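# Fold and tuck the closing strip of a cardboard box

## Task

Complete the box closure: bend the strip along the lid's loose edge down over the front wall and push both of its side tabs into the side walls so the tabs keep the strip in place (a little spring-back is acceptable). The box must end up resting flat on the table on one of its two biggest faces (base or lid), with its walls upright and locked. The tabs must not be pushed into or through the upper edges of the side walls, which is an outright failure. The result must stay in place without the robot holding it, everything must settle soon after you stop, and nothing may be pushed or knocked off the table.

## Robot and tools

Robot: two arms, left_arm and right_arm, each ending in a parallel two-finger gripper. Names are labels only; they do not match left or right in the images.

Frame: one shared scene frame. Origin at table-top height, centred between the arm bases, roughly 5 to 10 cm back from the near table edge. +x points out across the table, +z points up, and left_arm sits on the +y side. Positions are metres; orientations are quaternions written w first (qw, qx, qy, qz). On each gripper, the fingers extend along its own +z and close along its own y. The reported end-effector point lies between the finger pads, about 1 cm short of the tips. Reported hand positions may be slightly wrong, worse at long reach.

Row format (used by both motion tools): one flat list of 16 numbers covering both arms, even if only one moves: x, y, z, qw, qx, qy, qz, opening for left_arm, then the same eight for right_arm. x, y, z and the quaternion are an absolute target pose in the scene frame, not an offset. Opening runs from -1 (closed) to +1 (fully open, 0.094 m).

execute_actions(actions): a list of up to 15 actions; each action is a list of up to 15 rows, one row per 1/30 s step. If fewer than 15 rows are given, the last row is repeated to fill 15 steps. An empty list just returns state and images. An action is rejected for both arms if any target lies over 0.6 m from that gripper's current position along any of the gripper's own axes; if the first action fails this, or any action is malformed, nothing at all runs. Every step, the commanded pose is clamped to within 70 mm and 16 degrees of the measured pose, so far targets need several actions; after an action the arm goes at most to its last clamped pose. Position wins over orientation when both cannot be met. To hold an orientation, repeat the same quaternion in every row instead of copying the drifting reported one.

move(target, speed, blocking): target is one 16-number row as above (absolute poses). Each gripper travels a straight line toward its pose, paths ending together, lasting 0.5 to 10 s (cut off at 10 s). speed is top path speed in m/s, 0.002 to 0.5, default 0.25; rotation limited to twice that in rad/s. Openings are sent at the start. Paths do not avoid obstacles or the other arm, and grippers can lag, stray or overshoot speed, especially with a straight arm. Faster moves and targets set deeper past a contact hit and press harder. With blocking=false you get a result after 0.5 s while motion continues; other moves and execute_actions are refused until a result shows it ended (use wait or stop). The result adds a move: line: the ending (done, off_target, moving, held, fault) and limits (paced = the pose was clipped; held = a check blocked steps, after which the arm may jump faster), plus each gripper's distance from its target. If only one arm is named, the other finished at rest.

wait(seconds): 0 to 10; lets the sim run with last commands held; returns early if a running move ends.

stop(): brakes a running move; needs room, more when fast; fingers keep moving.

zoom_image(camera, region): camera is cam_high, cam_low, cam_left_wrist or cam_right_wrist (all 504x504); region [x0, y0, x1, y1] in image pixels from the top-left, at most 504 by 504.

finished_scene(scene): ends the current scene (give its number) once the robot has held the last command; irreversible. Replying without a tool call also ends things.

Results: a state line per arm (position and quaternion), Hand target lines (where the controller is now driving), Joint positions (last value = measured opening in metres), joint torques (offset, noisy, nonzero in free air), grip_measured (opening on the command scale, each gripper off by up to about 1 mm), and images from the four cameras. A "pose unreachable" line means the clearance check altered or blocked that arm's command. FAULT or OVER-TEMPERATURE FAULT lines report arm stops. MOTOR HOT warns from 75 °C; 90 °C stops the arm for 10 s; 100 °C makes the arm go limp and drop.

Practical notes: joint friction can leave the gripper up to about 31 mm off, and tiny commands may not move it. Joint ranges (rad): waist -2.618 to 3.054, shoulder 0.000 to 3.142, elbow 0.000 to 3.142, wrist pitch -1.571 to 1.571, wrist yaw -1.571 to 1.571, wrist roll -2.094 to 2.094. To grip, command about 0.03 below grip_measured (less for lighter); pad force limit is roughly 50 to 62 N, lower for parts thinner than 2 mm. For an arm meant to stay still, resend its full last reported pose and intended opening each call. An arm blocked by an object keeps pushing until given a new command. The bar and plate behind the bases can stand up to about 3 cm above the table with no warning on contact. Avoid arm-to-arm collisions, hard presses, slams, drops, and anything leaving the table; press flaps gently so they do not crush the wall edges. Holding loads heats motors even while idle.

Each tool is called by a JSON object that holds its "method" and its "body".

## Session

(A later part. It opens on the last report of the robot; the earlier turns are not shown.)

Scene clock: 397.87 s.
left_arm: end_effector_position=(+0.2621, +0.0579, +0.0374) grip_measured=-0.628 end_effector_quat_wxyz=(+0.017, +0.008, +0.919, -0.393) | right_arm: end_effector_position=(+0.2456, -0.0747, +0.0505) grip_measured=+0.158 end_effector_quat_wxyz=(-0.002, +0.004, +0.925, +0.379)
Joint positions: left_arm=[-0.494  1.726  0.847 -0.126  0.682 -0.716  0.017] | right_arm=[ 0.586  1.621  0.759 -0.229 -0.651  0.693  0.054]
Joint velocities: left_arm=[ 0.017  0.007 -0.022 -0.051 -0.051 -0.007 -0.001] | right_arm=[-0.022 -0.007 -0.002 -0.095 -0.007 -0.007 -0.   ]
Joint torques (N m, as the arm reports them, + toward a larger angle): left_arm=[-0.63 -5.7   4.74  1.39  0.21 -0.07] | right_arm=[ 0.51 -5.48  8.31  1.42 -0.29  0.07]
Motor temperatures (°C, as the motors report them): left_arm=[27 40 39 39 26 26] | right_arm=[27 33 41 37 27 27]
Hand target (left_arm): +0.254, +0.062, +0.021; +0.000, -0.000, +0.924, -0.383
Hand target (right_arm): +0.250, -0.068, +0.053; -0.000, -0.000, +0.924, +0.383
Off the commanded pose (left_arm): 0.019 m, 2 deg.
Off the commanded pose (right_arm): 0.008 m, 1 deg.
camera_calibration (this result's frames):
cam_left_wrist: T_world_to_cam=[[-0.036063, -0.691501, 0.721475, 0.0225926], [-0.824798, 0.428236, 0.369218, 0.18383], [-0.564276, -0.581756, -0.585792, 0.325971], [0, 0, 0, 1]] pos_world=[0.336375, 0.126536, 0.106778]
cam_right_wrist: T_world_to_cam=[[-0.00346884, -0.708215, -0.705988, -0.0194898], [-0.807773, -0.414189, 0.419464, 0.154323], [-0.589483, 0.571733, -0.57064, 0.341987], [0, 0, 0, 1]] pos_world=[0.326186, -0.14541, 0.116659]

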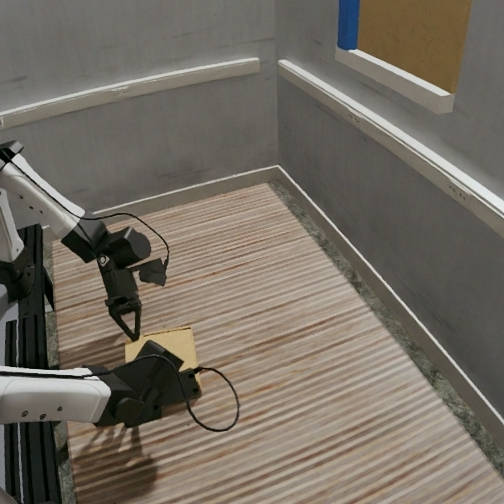

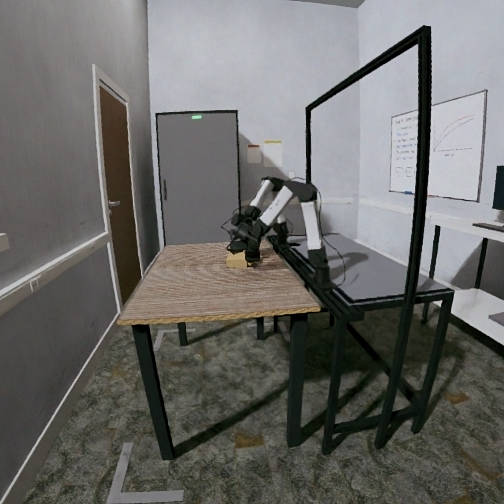

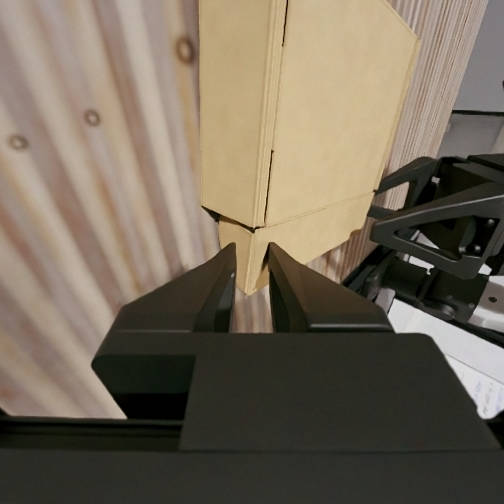

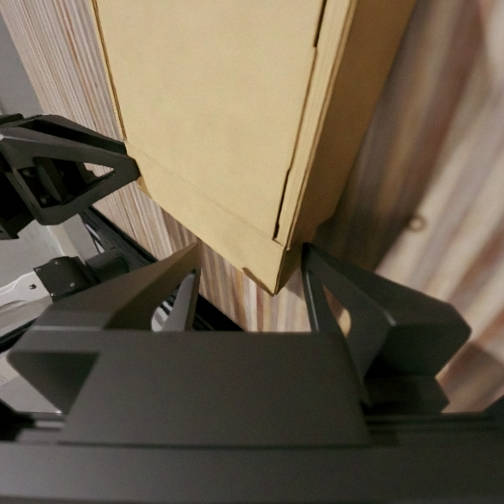

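Box stays pinned. Continue.

{"method": "execute_actions", "body": {"actions": [[[0.255,0.062,0.019,0,0,0.924,-0.383,-0.63,0.250,-0.068,0.053,0,0,0.924,0.383,0.19]],[[0.255,0.062,0.019,0,0,0.924,-0.383,-0.63,0.250,-0.068,0.053,0,0,0.924,0.383,0.22]],[[0.255,0.062,0.019,0,0,0.924,-0.383,-0.63,0.250,-0.068,0.053,0,0,0.924,0.383,0.25]],[[0.255,0.062,0.019,0,0,0.924,-0.383,-0.63,0.250,-0.068,0.053,0,0,0.924,0.383,0.28]]]}}

{"method": "zoom_image", "body": {"camera": "cam_left_wrist", "region": [140,150,380,320]}}

{"method": "zoom_image", "body": {"camera": "cam_right_wrist", "region": [140,150,380,320]}}

Scene clock: 403.60 s.
left_arm: end_effector_position=(+0.2633, +0.0570, +0.0368) grip_measured=-0.628 end_effector_quat_wxyz=(+0.019, +0.009, +0.918, -0.395) | right_arm: end_effector_position=(+0.2457, -0.0746, +0.0506) grip_measured=+0.278 end_effector_quat_wxyz=(-0.002, +0.004, +0.925, +0.379)
Joint positions: left_arm=[-0.494  1.731  0.847 -0.115  0.684 -0.716  0.017] | right_arm=[ 0.586  1.621  0.759 -0.228 -0.651  0.693  0.06 ]
Joint velocities: left_arm=[-0.017  0.012  0.007  0.037 -0.007  0.022  0.   ] | right_arm=[-0.012  0.022 -0.002  0.037 -0.022 -0.051 -0.001]
Joint torques (N m, as the arm reports them, + toward a larger angle): left_arm=[-0.63 -5.91  4.62  1.34  0.19 -0.07] | right_arm=[ 0.62 -5.33  8.44  1.42 -0.29  0.06]
Motor temperatures (°C, as the motors report them): left_arm=[27 40 38 39 26 26] | right_arm=[27 33 41 37 27 27]
Hand target (left_arm): +0.254, +0.062, +0.020; +0.000, -0.000, +0.924, -0.383
Hand target (right_arm): +0.250, -0.068, +0.053; -0.000, +0.000, +0.924, +0.383
Off the commanded pose (left_arm): 0.020 m, 3 deg.
Off the commanded pose (right_arm): 0.008 m, 1 deg.
camera_calibration (this result's frames):
cam_left_wrist: T_world_to_cam=[[-0.0397732, -0.688548, 0.724099, 0.0231399], [-0.825942, 0.430498, 0.363994, 0.185771], [-0.56235, -0.583587, -0.585823, 0.325359], [0, 0, 0, 1]] pos_world=[0.337322, 0.125834, 0.106228]
cam_right_wrist: T_world_to_cam=[[-0.00300388, -0.707944, -0.706262, -0.019468], [-0.80805, -0.414349, 0.418773, 0.154514], [-0.589107, 0.571953, -0.570809, 0.341992], [0, 0, 0, 1]] pos_world=[0.326267, -0.145363, 0.116756]

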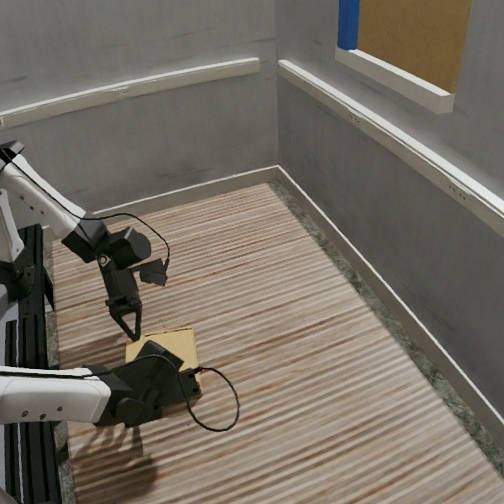

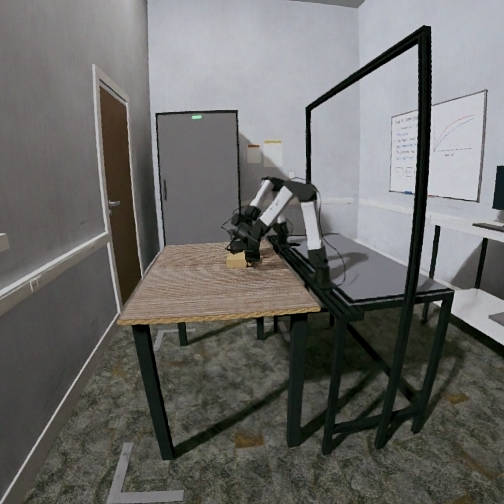

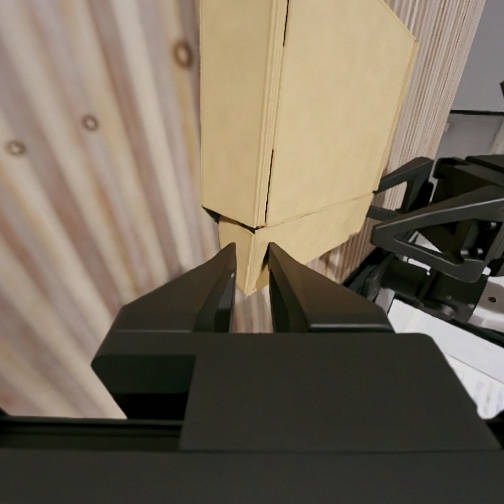

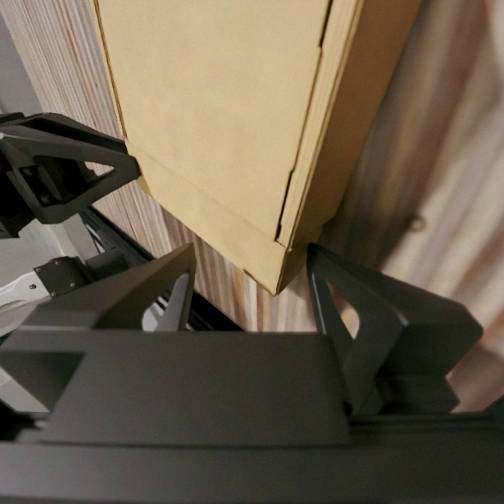

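Region (140, 150, 380, 320) of cam_left_wrist's 504x504 image, scaled by 2.100, with more detail than that image has; it fills the top 357 rows of this view, and the rest is white.

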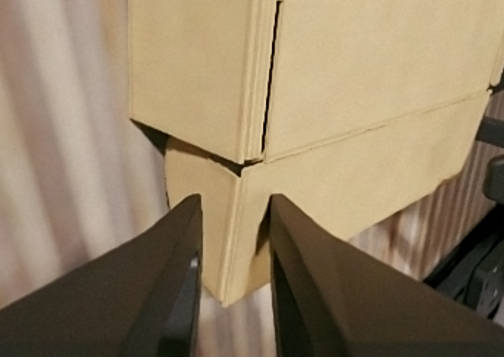

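Region (140, 150, 380, 320) of cam_right_wrist's 504x504 image, scaled by 2.100, with more detail than that image has; it fills the top 357 rows of this view, and the rest is white.

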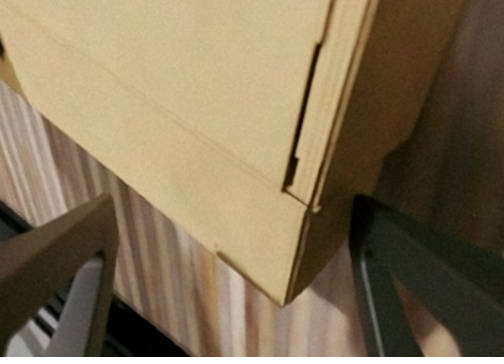

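{"method": "execute_actions", "body": {"actions": [[[0.255,0.062,0.019,0,0,0.924,-0.383,-0.63,0.250,-0.068,0.053,0,0,0.924,0.383,0.31]],[[0.255,0.062,0.019,0,0,0.924,-0.383,-0.63,0.250,-0.068,0.053,0,0,0.924,0.383,0.34]],[[0.255,0.062,0.019,0,0,0.924,-0.383,-0.63,0.250,-0.068,0.053,0,0,0.924,0.383,0.37]],[[0.255,0.062,0.019,0,0,0.924,-0.383,-0.63,0.250,-0.068,0.053,0,0,0.924,0.383,0.40]]]}}

{"method": "zoom_image", "body": {"camera": "cam_left_wrist", "region": [140,150,380,320]}}

{"method": "zoom_image", "body": {"camera": "cam_right_wrist", "region": [140,150,380,320]}}

Scene clock: 410.33 s.
left_arm: end_effector_position=(+0.2633, +0.0570, +0.0369) grip_measured=-0.628 end_effector_quat_wxyz=(+0.019, +0.009, +0.918, -0.395) | right_arm: end_effector_position=(+0.2457, -0.0746, +0.0506) grip_measured=+0.398 end_effector_quat_wxyz=(-0.002, +0.004, +0.925, +0.379)
Joint positions: left_arm=[-0.494  1.731  0.847 -0.115  0.684 -0.716  0.017] | right_arm=[ 0.586  1.621  0.759 -0.228 -0.651  0.693  0.066]
Joint velocities: left_arm=[ 0.012 -0.012 -0.012 -0.037  0.022 -0.007 -0.001] | right_arm=[ 0.007 -0.007 -0.012 -0.037  0.051  0.022 -0.001]
Joint torques (N m, as the arm reports them, + toward a larger angle): left_arm=[-0.66 -5.95  4.63  1.34  0.19 -0.07] | right_arm=[ 0.68 -5.47  8.43  1.42 -0.3   0.01]
Motor temperatures (°C, as the motors report them): left_arm=[27 40 38 39 26 26] | right_arm=[27 33 42 37 27 27]
Hand target (left_arm): +0.254, +0.062, +0.020; +0.000, -0.000, +0.924, -0.383
Hand target (right_arm): +0.250, -0.068, +0.053; -0.000, +0.000, +0.924, +0.383
Off the commanded pose (left_arm): 0.020 m, 3 deg.
Off the commanded pose (right_arm): 0.008 m, 1 deg.
camera_calibration (this result's frames):
cam_left_wrist: T_world_to_cam=[[-0.0400189, -0.688407, 0.72422, 0.0231408], [-0.826056, 0.430578, 0.36364, 0.185858], [-0.562165, -0.583694, -0.585894, 0.325354], [0, 0, 0, 1]] pos_world=[0.337358, 0.125811, 0.106279]
cam_right_wrist: T_world_to_cam=[[-0.00300388, -0.707944, -0.706262, -0.019468], [-0.80805, -0.414349, 0.418773, 0.154514], [-0.589107, 0.571953, -0.570809, 0.341992], [0, 0, 0, 1]] pos_world=[0.326267, -0.145363, 0.116756]

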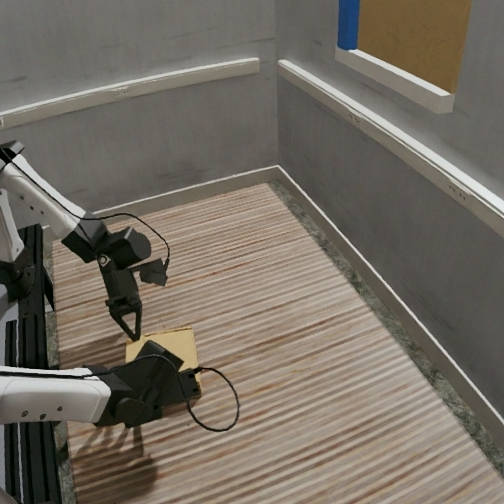

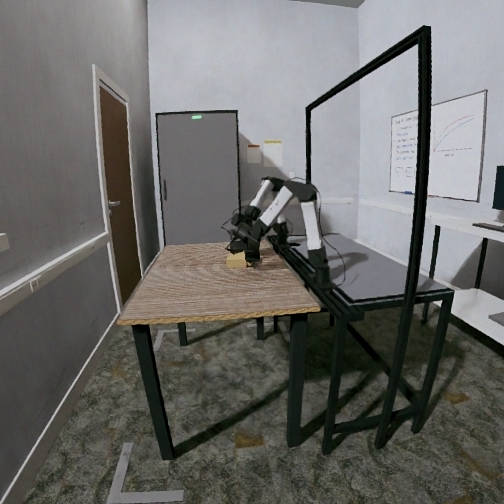

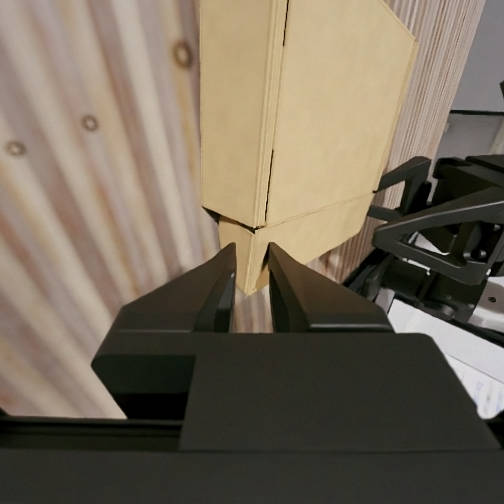

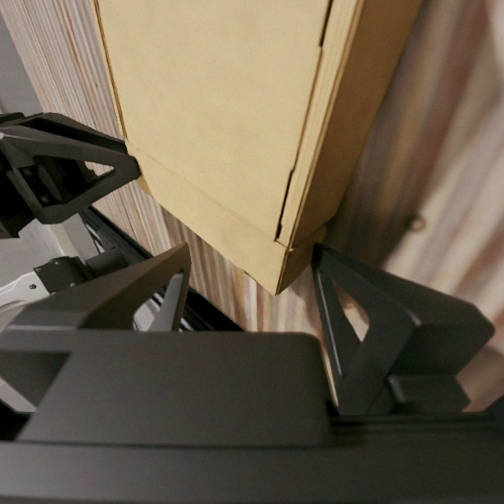

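Region (140, 150, 380, 320) of cam_left_wrist's 504x504 image, scaled by 2.100, with more detail than that image has; it fills the top 357 rows of this view, and the rest is white.

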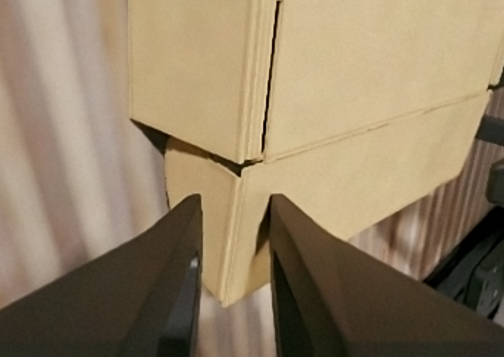

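Region (140, 150, 380, 320) of cam_right_wrist's 504x504 image, scaled by 2.100, with more detail than that image has; it fills the top 357 rows of this view, and the rest is white.

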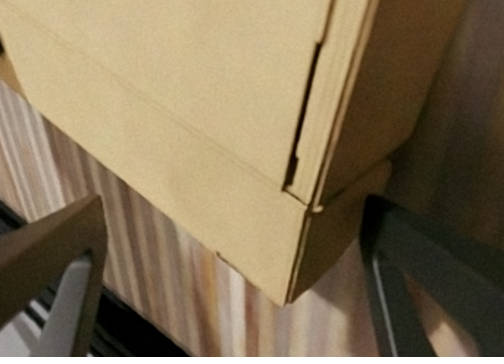

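{"method": "execute_actions", "body": {"actions": [[[0.254,0.063,0.017,0,0,0.924,-0.383,-0.63,0.250,-0.068,0.053,0,0,0.924,0.383,0.42]],[[0.253,0.064,0.016,0,0,0.924,-0.383,-0.62,0.250,-0.068,0.053,0,0,0.924,0.383,0.43]],[[0.253,0.064,0.015,0,0,0.924,-0.383,-0.61,0.250,-0.068,0.053,0,0,0.924,0.383,0.44]],[[0.253,0.064,0.014,0,0,0.924,-0.383,-0.60,0.250,-0.068,0.053,0,0,0.924,0.383,0.44]]]}}

{"method": "zoom_image", "body": {"camera": "cam_left_wrist", "region": [140,150,380,320]}}

{"method": "zoom_image", "body": {"camera": "cam_right_wrist", "region": [140,150,380,320]}}

Scene clock: 418.37 s.
left_arm: end_effector_position=(+0.2620, +0.0567, +0.0357) grip_measured=-0.602 end_effector_quat_wxyz=(+0.020, +0.012, +0.916, -0.400) | right_arm: end_effector_position=(+0.2458, -0.0745, +0.0507) grip_measured=+0.438 end_effector_quat_wxyz=(-0.002, +0.004, +0.925, +0.379)
Joint positions: left_arm=[-0.494  1.731  0.832 -0.09   0.691 -0.716  0.019] | right_arm=[ 0.586  1.621  0.759 -0.227 -0.651  0.693  0.068]
Joint velocities: left_arm=[ 0.007  0.002 -0.007 -0.037  0.007 -0.066  0.   ] | right_arm=[-0.002  0.012 -0.002 -0.022 -0.007  0.007  0.   ]
Joint torques (N m, as the arm reports them, + toward a larger angle): left_arm=[-0.5  -5.54  4.26  1.32  0.13 -0.06] | right_arm=[ 0.83 -5.18  8.27  1.44 -0.3   0.06]
Motor temperatures (°C, as the motors report them): left_arm=[27 40 38 39 26 26] | right_arm=[27 33 42 37 27 27]
Hand target (left_arm): +0.252, +0.064, +0.015; -0.000, -0.000, +0.924, -0.383
Hand target (right_arm): +0.250, -0.068, +0.053; -0.000, +0.000, +0.924, +0.383
Off the commanded pose (left_arm): 0.025 m, 3 deg.
Off the commanded pose (right_arm): 0.008 m, 1 deg.
camera_calibration (this result's frames):
cam_left_wrist: T_world_to_cam=[[-0.0465934, -0.680701, 0.731078, 0.024804], [-0.826202, 0.437614, 0.354803, 0.185238], [-0.561445, -0.587486, -0.582786, 0.323648], [0, 0, 0, 1]] pos_world=[0.33591, 0.12596, 0.104761]
cam_right_wrist: T_world_to_cam=[[-0.00253875, -0.707673, -0.706536, -0.0194462], [-0.808326, -0.414509, 0.418081, 0.154706], [-0.58873, 0.572173, -0.570978, 0.341997], [0, 0, 0, 1]] pos_world=[0.326348, -0.145316, 0.116854]

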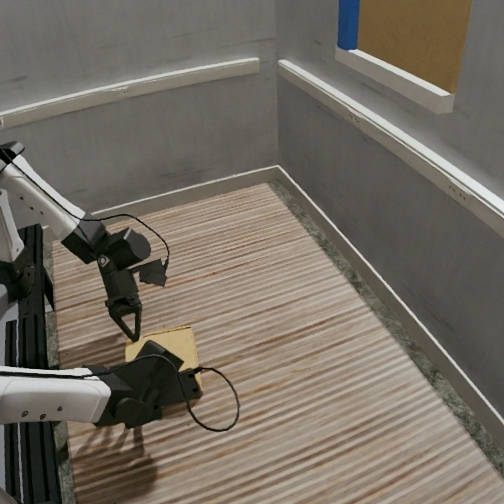

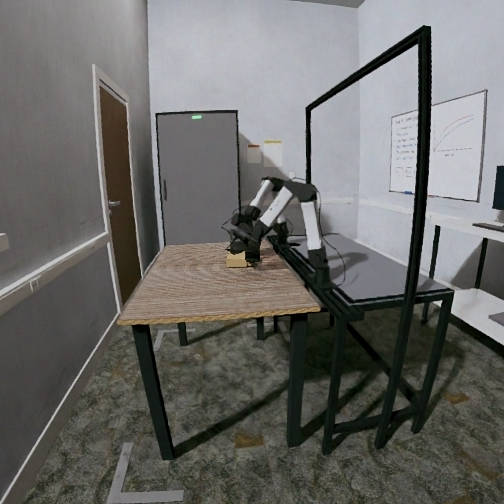

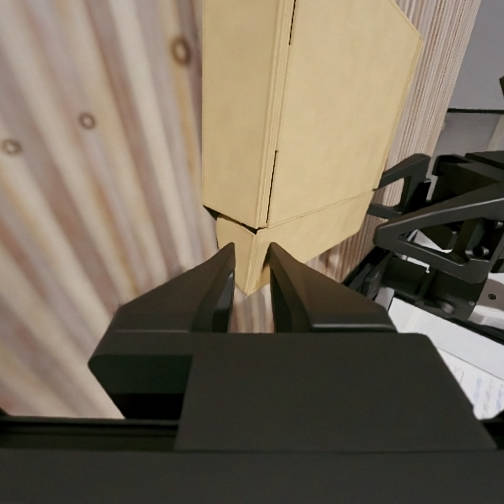

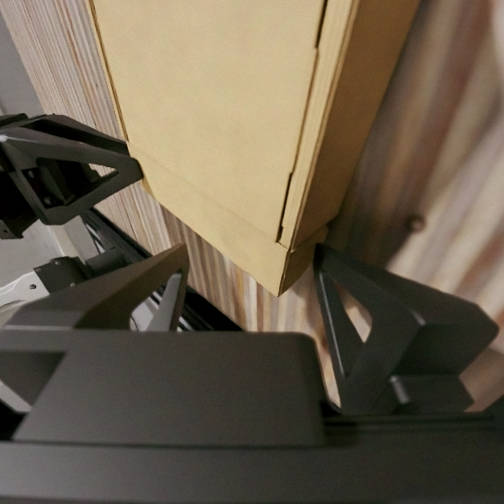

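Region (140, 150, 380, 320) of cam_left_wrist's 504x504 image, scaled by 2.100, with more detail than that image has; it fills the top 357 rows of this view, and the rest is white.

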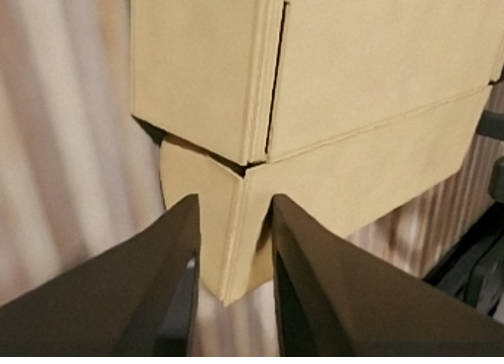

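Region (140, 150, 380, 320) of cam_right_wrist's 504x504 image, scaled by 2.100, with more detail than that image has; it fills the top 357 rows of this view, and the rest is white.

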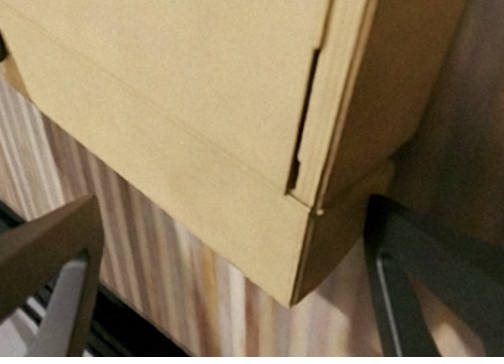

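{"method": "execute_actions", "body": {"actions": [[[0.253,0.064,0.014,0,0,0.924,-0.383,-0.60,0.250,-0.068,0.053,0,0,0.924,0.383,0.47]],[[0.253,0.064,0.014,0,0,0.924,-0.383,-0.60,0.250,-0.068,0.053,0,0,0.924,0.383,0.50]],[[0.253,0.064,0.014,0,0,0.924,-0.383,-0.60,0.250,-0.068,0.053,0,0,0.924,0.383,0.53]]]}}

{"method": "zoom_image", "body": {"camera": "cam_left_wrist", "region": [140,150,380,320]}}

{"method": "zoom_image", "body": {"camera": "cam_right_wrist", "region": [140,150,380,320]}}

Scene clock: 424.70 s.
left_arm: end_effector_position=(+0.2620, +0.0567, +0.0357) grip_measured=-0.602 end_effector_quat_wxyz=(+0.021, +0.012, +0.916, -0.400) | right_arm: end_effector_position=(+0.2458, -0.0745, +0.0507) grip_measured=+0.528 end_effector_quat_wxyz=(-0.002, +0.004, +0.925, +0.379)
Joint positions: left_arm=[-0.494  1.731  0.832 -0.09   0.691 -0.716  0.019] | right_arm=[ 0.586  1.621  0.759 -0.227 -0.651  0.693  0.072]
Joint velocities: left_arm=[-0.007  0.002  0.002 -0.095 -0.007  0.007 -0.   ] | right_arm=[-0.022  0.007 -0.012  0.066 -0.037  0.037  0.   ]
Joint torques (N m, as the arm reports them, + toward a larger angle): left_arm=[-0.53 -5.54  4.28  1.32  0.13 -0.04] | right_arm=[ 0.84 -5.29  8.17  1.41 -0.24  0.05]
Motor temperatures (°C, as the motors report them): left_arm=[27 39 37 39 26 26] | right_arm=[27 33 42 37 27 27]
Hand target (left_arm): +0.252, +0.064, +0.015; +0.000, -0.000, +0.924, -0.383
Hand target (right_arm): +0.250, -0.068, +0.053; -0.000, +0.000, +0.924, +0.383
Off the commanded pose (left_arm): 0.025 m, 3 deg.
Off the commanded pose (right_arm): 0.008 m, 1 deg.
camera_calibration (this result's frames):
cam_left_wrist: T_world_to_cam=[[-0.0468413, -0.680558, 0.731195, 0.0248055], [-0.826313, 0.437693, 0.354447, 0.185324], [-0.56126, -0.587593, -0.582856, 0.323643], [0, 0, 0, 1]] pos_world=[0.335946, 0.125937, 0.104812]
cam_right_wrist: T_world_to_cam=[[-0.00253875, -0.707673, -0.706536, -0.0194462], [-0.808326, -0.414509, 0.418081, 0.154706], [-0.58873, 0.572173, -0.570978, 0.341997], [0, 0, 0, 1]] pos_world=[0.326348, -0.145316, 0.116854]

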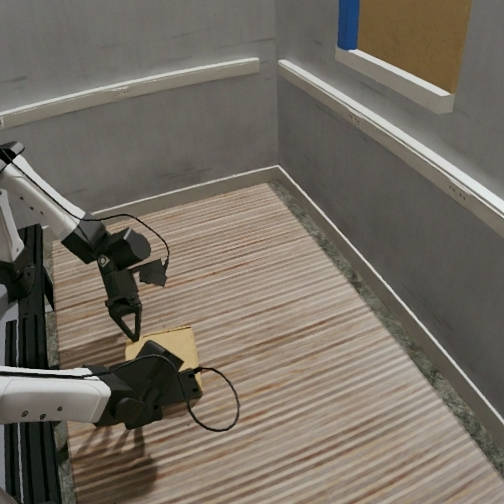

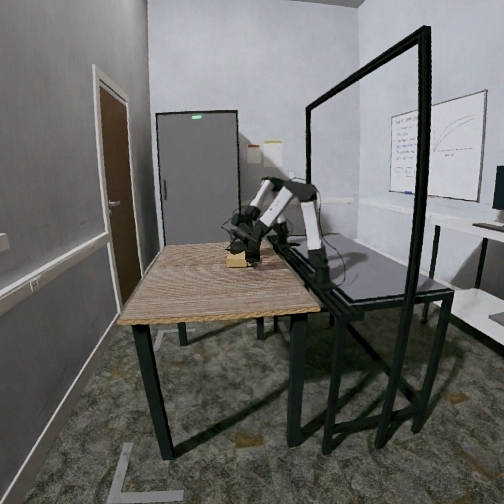

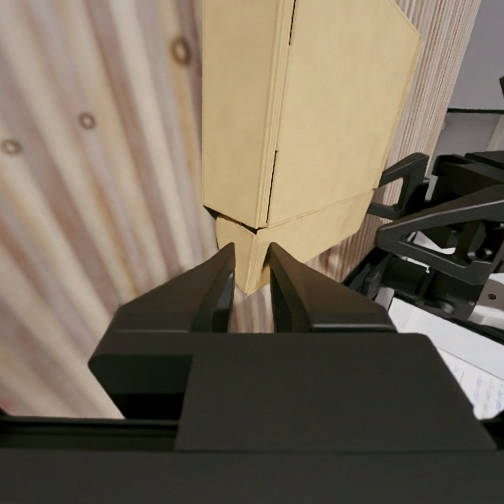

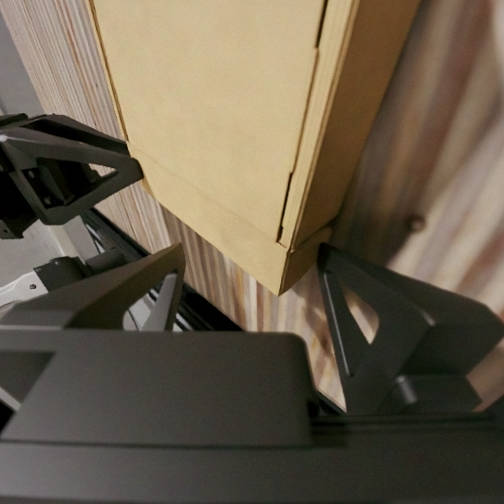

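Region (140, 150, 380, 320) of cam_left_wrist's 504x504 image, scaled by 2.100, with more detail than that image has; it fills the top 357 rows of this view, and the rest is white.

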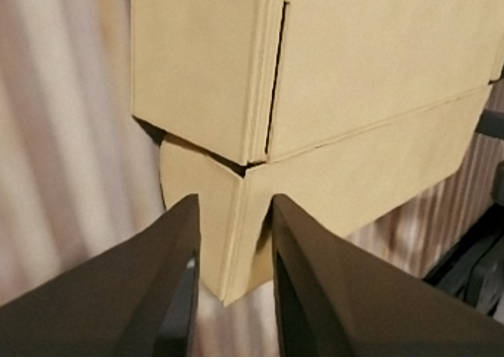

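Region (140, 150, 380, 320) of cam_right_wrist's 504x504 image, scaled by 2.100, with more detail than that image has; it fills the top 357 rows of this view, and the rest is white.

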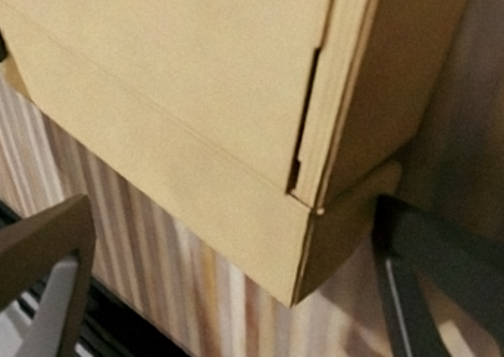

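{"method": "execute_actions", "body": {"actions": [[[0.253,0.064,0.014,0,0,0.924,-0.383,-0.585,0.250,-0.068,0.053,0,0,0.924,0.383,0.49]],[[0.253,0.064,0.014,0,0,0.924,-0.383,-0.57,0.250,-0.068,0.053,0,0,0.924,0.383,0.49]],[[0.253,0.064,0.014,0,0,0.924,-0.383,-0.555,0.250,-0.068,0.053,0,0,0.924,0.383,0.49]]]}}

{"method": "zoom_image", "body": {"camera": "cam_left_wrist", "region": [140,150,380,320]}}

{"method": "zoom_image", "body": {"camera": "cam_right_wrist", "region": [140,150,380,320]}}

Scene clock: 430.90 s.
left_arm: end_effector_position=(+0.2617, +0.0569, +0.0351) grip_measured=-0.557 end_effector_quat_wxyz=(+0.021, +0.012, +0.916, -0.400) | right_arm: end_effector_position=(+0.2458, -0.0745, +0.0507) grip_measured=+0.492 end_effector_quat_wxyz=(-0.002, +0.004, +0.925, +0.379)
Joint positions: left_arm=[-0.494  1.731  0.828 -0.084  0.691 -0.716  0.021] | right_arm=[ 0.586  1.621  0.759 -0.227 -0.651  0.693  0.07 ]
Joint velocities: left_arm=[-0.017  0.002 -0.012 -0.095 -0.022  0.007  0.001] | right_arm=[-0.012 -0.022  0.002 -0.066  0.007 -0.007  0.001]
Joint torques (N m, as the arm reports them, + toward a larger angle): left_arm=[-0.56 -5.51  4.54  1.28  0.14 -0.06] | right_arm=[ 0.79 -5.29  8.31  1.39 -0.26  0.05]
Motor temperatures (°C, as the motors report them): left_arm=[27 39 37 39 26 26] | right_arm=[27 33 42 37 27 27]
Hand target (left_arm): +0.252, +0.064, +0.015; +0.000, -0.000, +0.924, -0.383
Hand target (right_arm): +0.250, -0.068, +0.053; -0.000, +0.000, +0.924, +0.383
Off the commanded pose (left_arm): 0.024 m, 4 deg.
Off the commanded pose (right_arm): 0.008 m, 1 deg.
camera_calibration (this result's frames):
cam_left_wrist: T_world_to_cam=[[-0.0478332, -0.679988, 0.731662, 0.0256273], [-0.826756, 0.438007, 0.353022, 0.185317], [-0.560523, -0.58802, -0.583135, 0.323048], [0, 0, 0, 1]] pos_world=[0.335514, 0.126215, 0.104209]
cam_right_wrist: T_world_to_cam=[[-0.00253875, -0.707673, -0.706536, -0.0194462], [-0.808326, -0.414509, 0.418081, 0.154706], [-0.58873, 0.572173, -0.570978, 0.341997], [0, 0, 0, 1]] pos_world=[0.326348, -0.145316, 0.116854]

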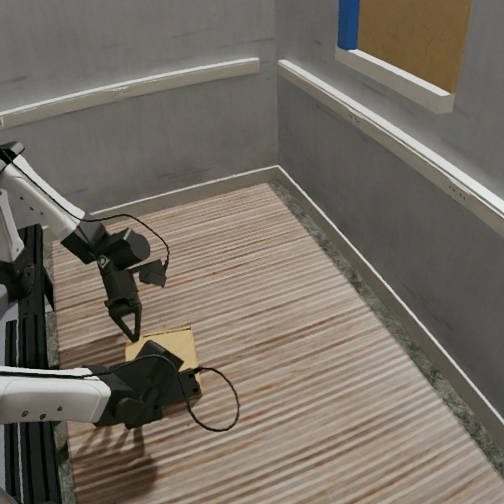

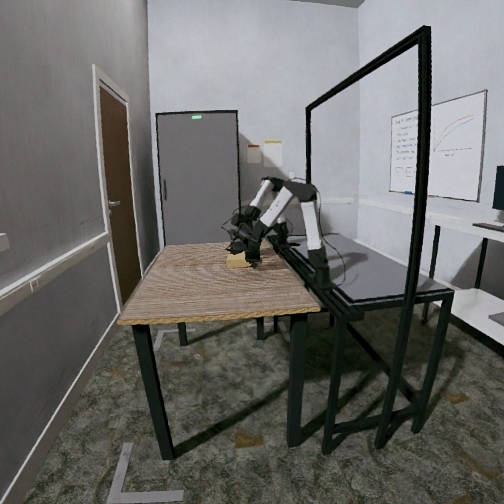

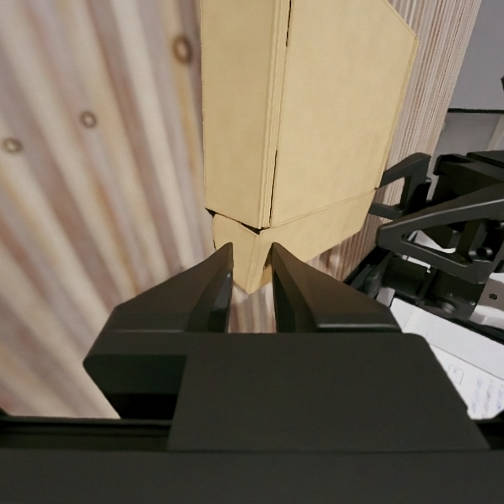

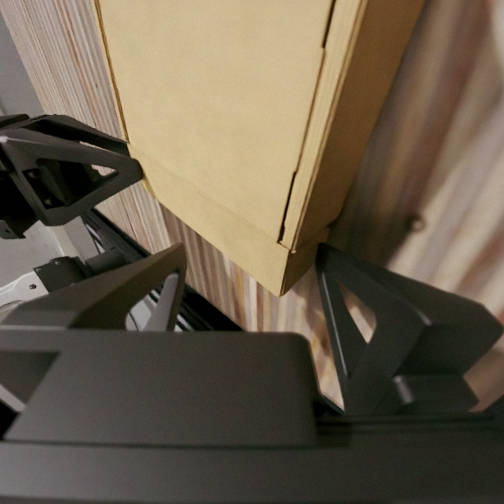

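Region (140, 150, 380, 320) of cam_left_wrist's 504x504 image, scaled by 2.100, with more detail than that image has; it fills the top 357 rows of this view, and the rest is white.

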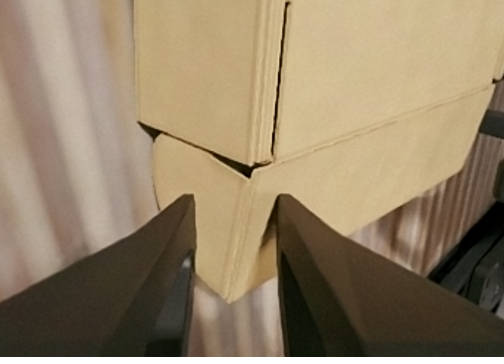

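Region (140, 150, 380, 320) of cam_right_wrist's 504x504 image, scaled by 2.100, with more detail than that image has; it fills the top 357 rows of this view, and the rest is white.

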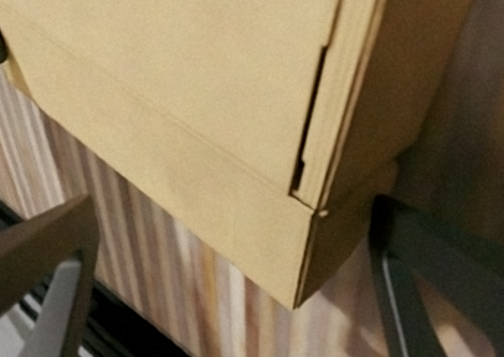

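{"method": "execute_actions", "body": {"actions": []}}

Scene clock: 439.67 s.
left_arm: end_effector_position=(+0.2617, +0.0569, +0.0351) grip_measured=-0.557 end_effector_quat_wxyz=(+0.021, +0.012, +0.916, -0.400) | right_arm: end_effector_position=(+0.2458, -0.0745, +0.0507) grip_measured=+0.492 end_effector_quat_wxyz=(-0.002, +0.004, +0.925, +0.379)
Joint positions: left_arm=[-0.494  1.731  0.828 -0.084  0.691 -0.716  0.021] | right_arm=[ 0.586  1.621  0.759 -0.227 -0.651  0.693  0.07 ]
Joint velocities: left_arm=[-0.002 -0.002  0.007  0.037 -0.022  0.095 -0.001] | right_arm=[-0.022 -0.007  0.012  0.022  0.037  0.037  0.   ]
Joint torques (N m, as the arm reports them, + toward a larger angle): left_arm=[-0.56 -5.53  4.55  1.28  0.12 -0.05] | right_arm=[ 0.76 -5.29  8.27  1.4  -0.33  0.09]
Motor temperatures (°C, as the motors report them): left_arm=[27 39 37 39 26 26] | right_arm=[27 33 42 37 27 27]
Hand target (left_arm): +0.252, +0.064, +0.015; +0.000, -0.000, +0.924, -0.383
Hand target (right_arm): +0.250, -0.068, +0.053; -0.000, +0.000, +0.924, +0.383
Off the commanded pose (left_arm): 0.024 m, 4 deg.
Off the commanded pose (right_arm): 0.008 m, 1 deg.
camera_calibration (this result's frames):
cam_left_wrist: T_world_to_cam=[[-0.0478332, -0.679988, 0.731662, 0.0256273], [-0.826756, 0.438007, 0.353022, 0.185317], [-0.560523, -0.58802, -0.583135, 0.323048], [0, 0, 0, 1]] pos_world=[0.335514, 0.126215, 0.104209]
cam_right_wrist: T_world_to_cam=[[-0.00253875, -0.707673, -0.706536, -0.0194462], [-0.808326, -0.414509, 0.418081, 0.154706], [-0.58873, 0.572173, -0.570978, 0.341997], [0, 0, 0, 1]] pos_world=[0.326348, -0.145316, 0.116854]

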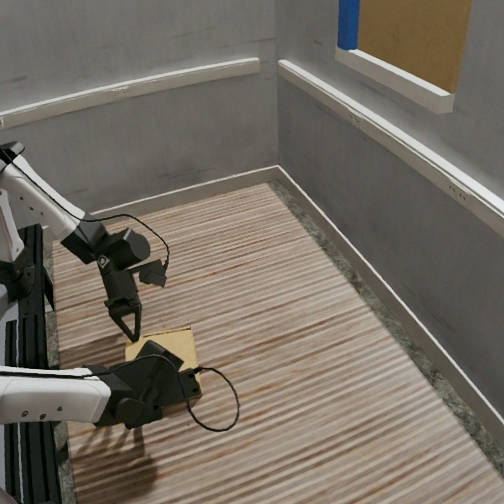

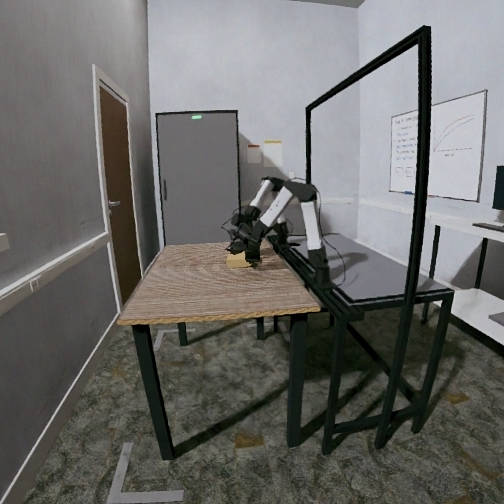

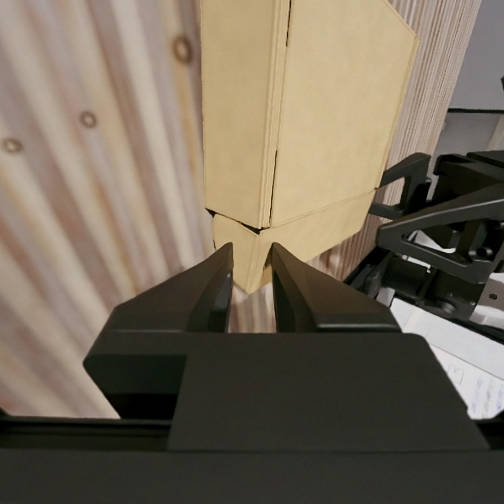

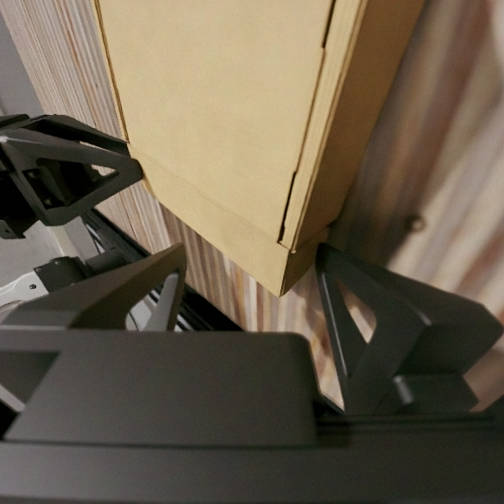

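{"method": "zoom_image", "body": {"camera": "cam_right_wrist", "region": [140, 150, 380, 320]}}

{"method": "zoom_image", "body": {"camera": "cam_left_wrist", "region": [140, 150, 380, 320]}}

Region (140, 150, 380, 320) of cam_right_wrist's 504x504 image, scaled by 2.100, with more detail than that image has; it fills the top 357 rows of this view, and the rest is white.

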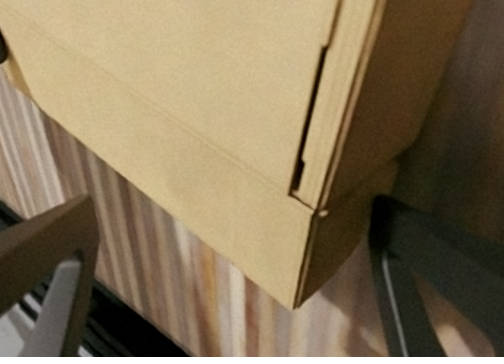

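Region (140, 150, 380, 320) of cam_left_wrist's 504x504 image, scaled by 2.100, with more detail than that image has; it fills the top 357 rows of this view, and the rest is white.

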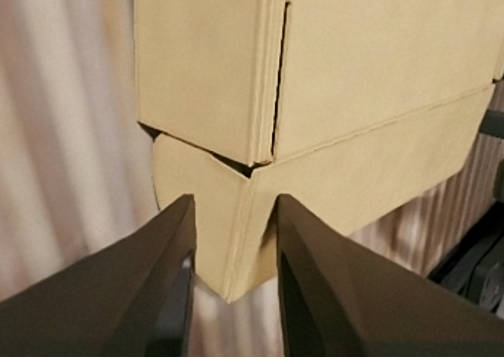

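{"method": "execute_actions", "body": {"actions": [[[0.253,0.064,0.014,0,0,0.924,-0.383,-0.555,0.250,-0.068,0.053,0,0,0.924,0.383,0.51]],[[0.253,0.064,0.013,0,0,0.924,-0.383,-0.555,0.250,-0.068,0.053,0,0,0.924,0.383,0.53]]]}}

{"method": "zoom_image", "body": {"camera": "cam_right_wrist", "region": [140, 150, 380, 320]}}

{"method": "zoom_image", "body": {"camera": "cam_left_wrist", "region": [140, 150, 380, 320]}}

Scene clock: 446.93 s.
left_arm: end_effector_position=(+0.2617, +0.0568, +0.0335) grip_measured=-0.556 end_effector_quat_wxyz=(+0.020, +0.012, +0.916, -0.400) | right_arm: end_effector_position=(+0.2459, -0.0745, +0.0507) grip_measured=+0.528 end_effector_quat_wxyz=(-0.002, +0.004, +0.925, +0.380)
Joint positions: left_arm=[-0.494  1.737  0.828 -0.081  0.692 -0.716  0.021] | right_arm=[ 0.586  1.621  0.759 -0.227 -0.651  0.693  0.072]
Joint velocities: left_arm=[-0.002 -0.007 -0.002 -0.037 -0.051  0.11   0.   ] | right_arm=[ 0.002  0.002 -0.022  0.007 -0.022  0.007 -0.   ]
Joint torques (N m, as the arm reports them, + toward a larger angle): left_arm=[-0.52 -5.77  4.47  1.29  0.15 -0.04] | right_arm=[ 0.58 -5.23  8.47  1.43 -0.27  0.09]
Motor temperatures (°C, as the motors report them): left_arm=[27 39 36 39 26 26] | right_arm=[27 33 43 37 27 27]
Hand target (left_arm): +0.252, +0.064, +0.014; -0.000, -0.000, +0.924, -0.383
Hand target (right_arm): +0.250, -0.068, +0.053; +0.000, -0.000, +0.924, +0.383
Off the commanded pose (left_arm): 0.023 m, 3 deg.
Off the commanded pose (right_arm): 0.008 m, 1 deg.
camera_calibration (this result's frames):
cam_left_wrist: T_world_to_cam=[[-0.046362, -0.680419, 0.731356, 0.0263701], [-0.825796, 0.438058, 0.355199, 0.185635], [-0.56206, -0.587483, -0.582196, 0.322444], [0, 0, 0, 1]] pos_world=[0.335752, 0.126055, 0.102503]
cam_right_wrist: T_world_to_cam=[[-0.00230612, -0.707537, -0.706673, -0.0194354], [-0.808464, -0.414589, 0.417734, 0.154802], [-0.588541, 0.572283, -0.571062, 0.342], [0, 0, 0, 1]] pos_world=[0.326388, -0.145292, 0.116902]

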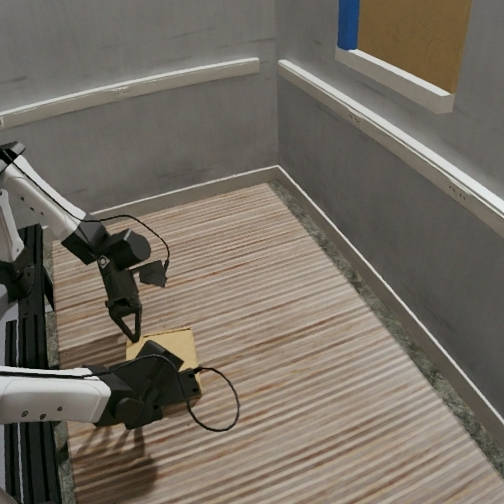

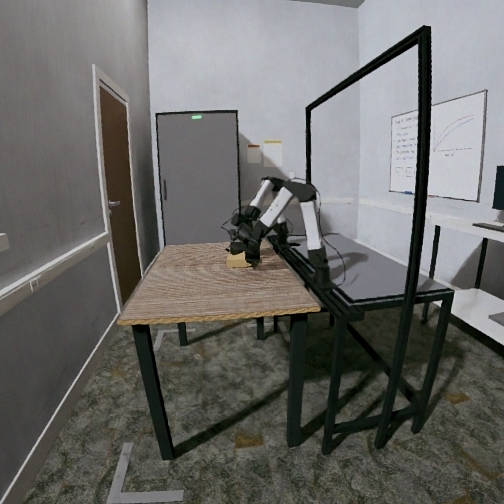

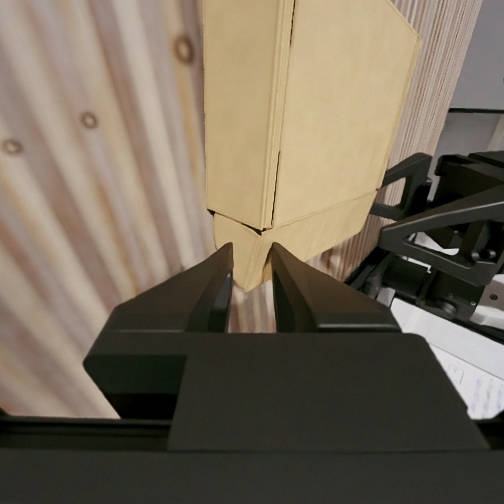

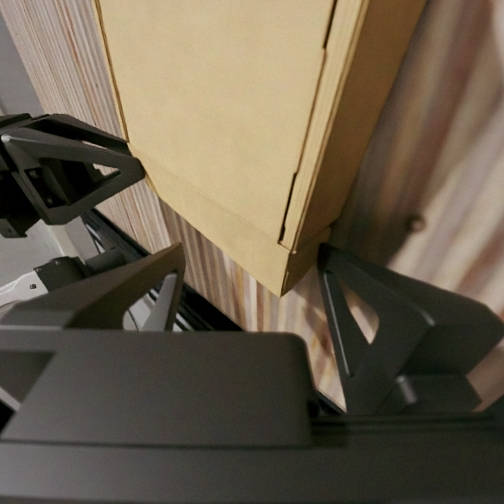

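Region (140, 150, 380, 320) of cam_right_wrist's 504x504 image, scaled by 2.100, with more detail than that image has; it fills the top 357 rows of this view, and the rest is white.

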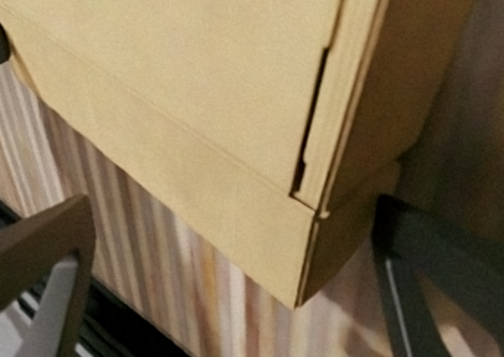

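Region (140, 150, 380, 320) of cam_left_wrist's 504x504 image, scaled by 2.100, with more detail than that image has; it fills the top 357 rows of this view, and the rest is white.

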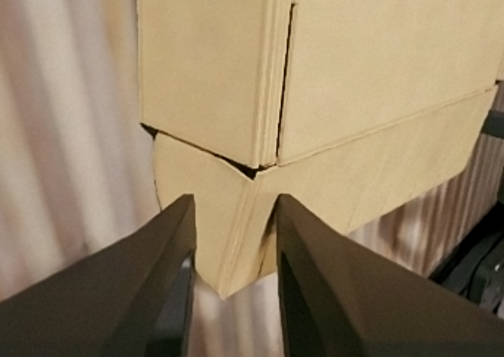

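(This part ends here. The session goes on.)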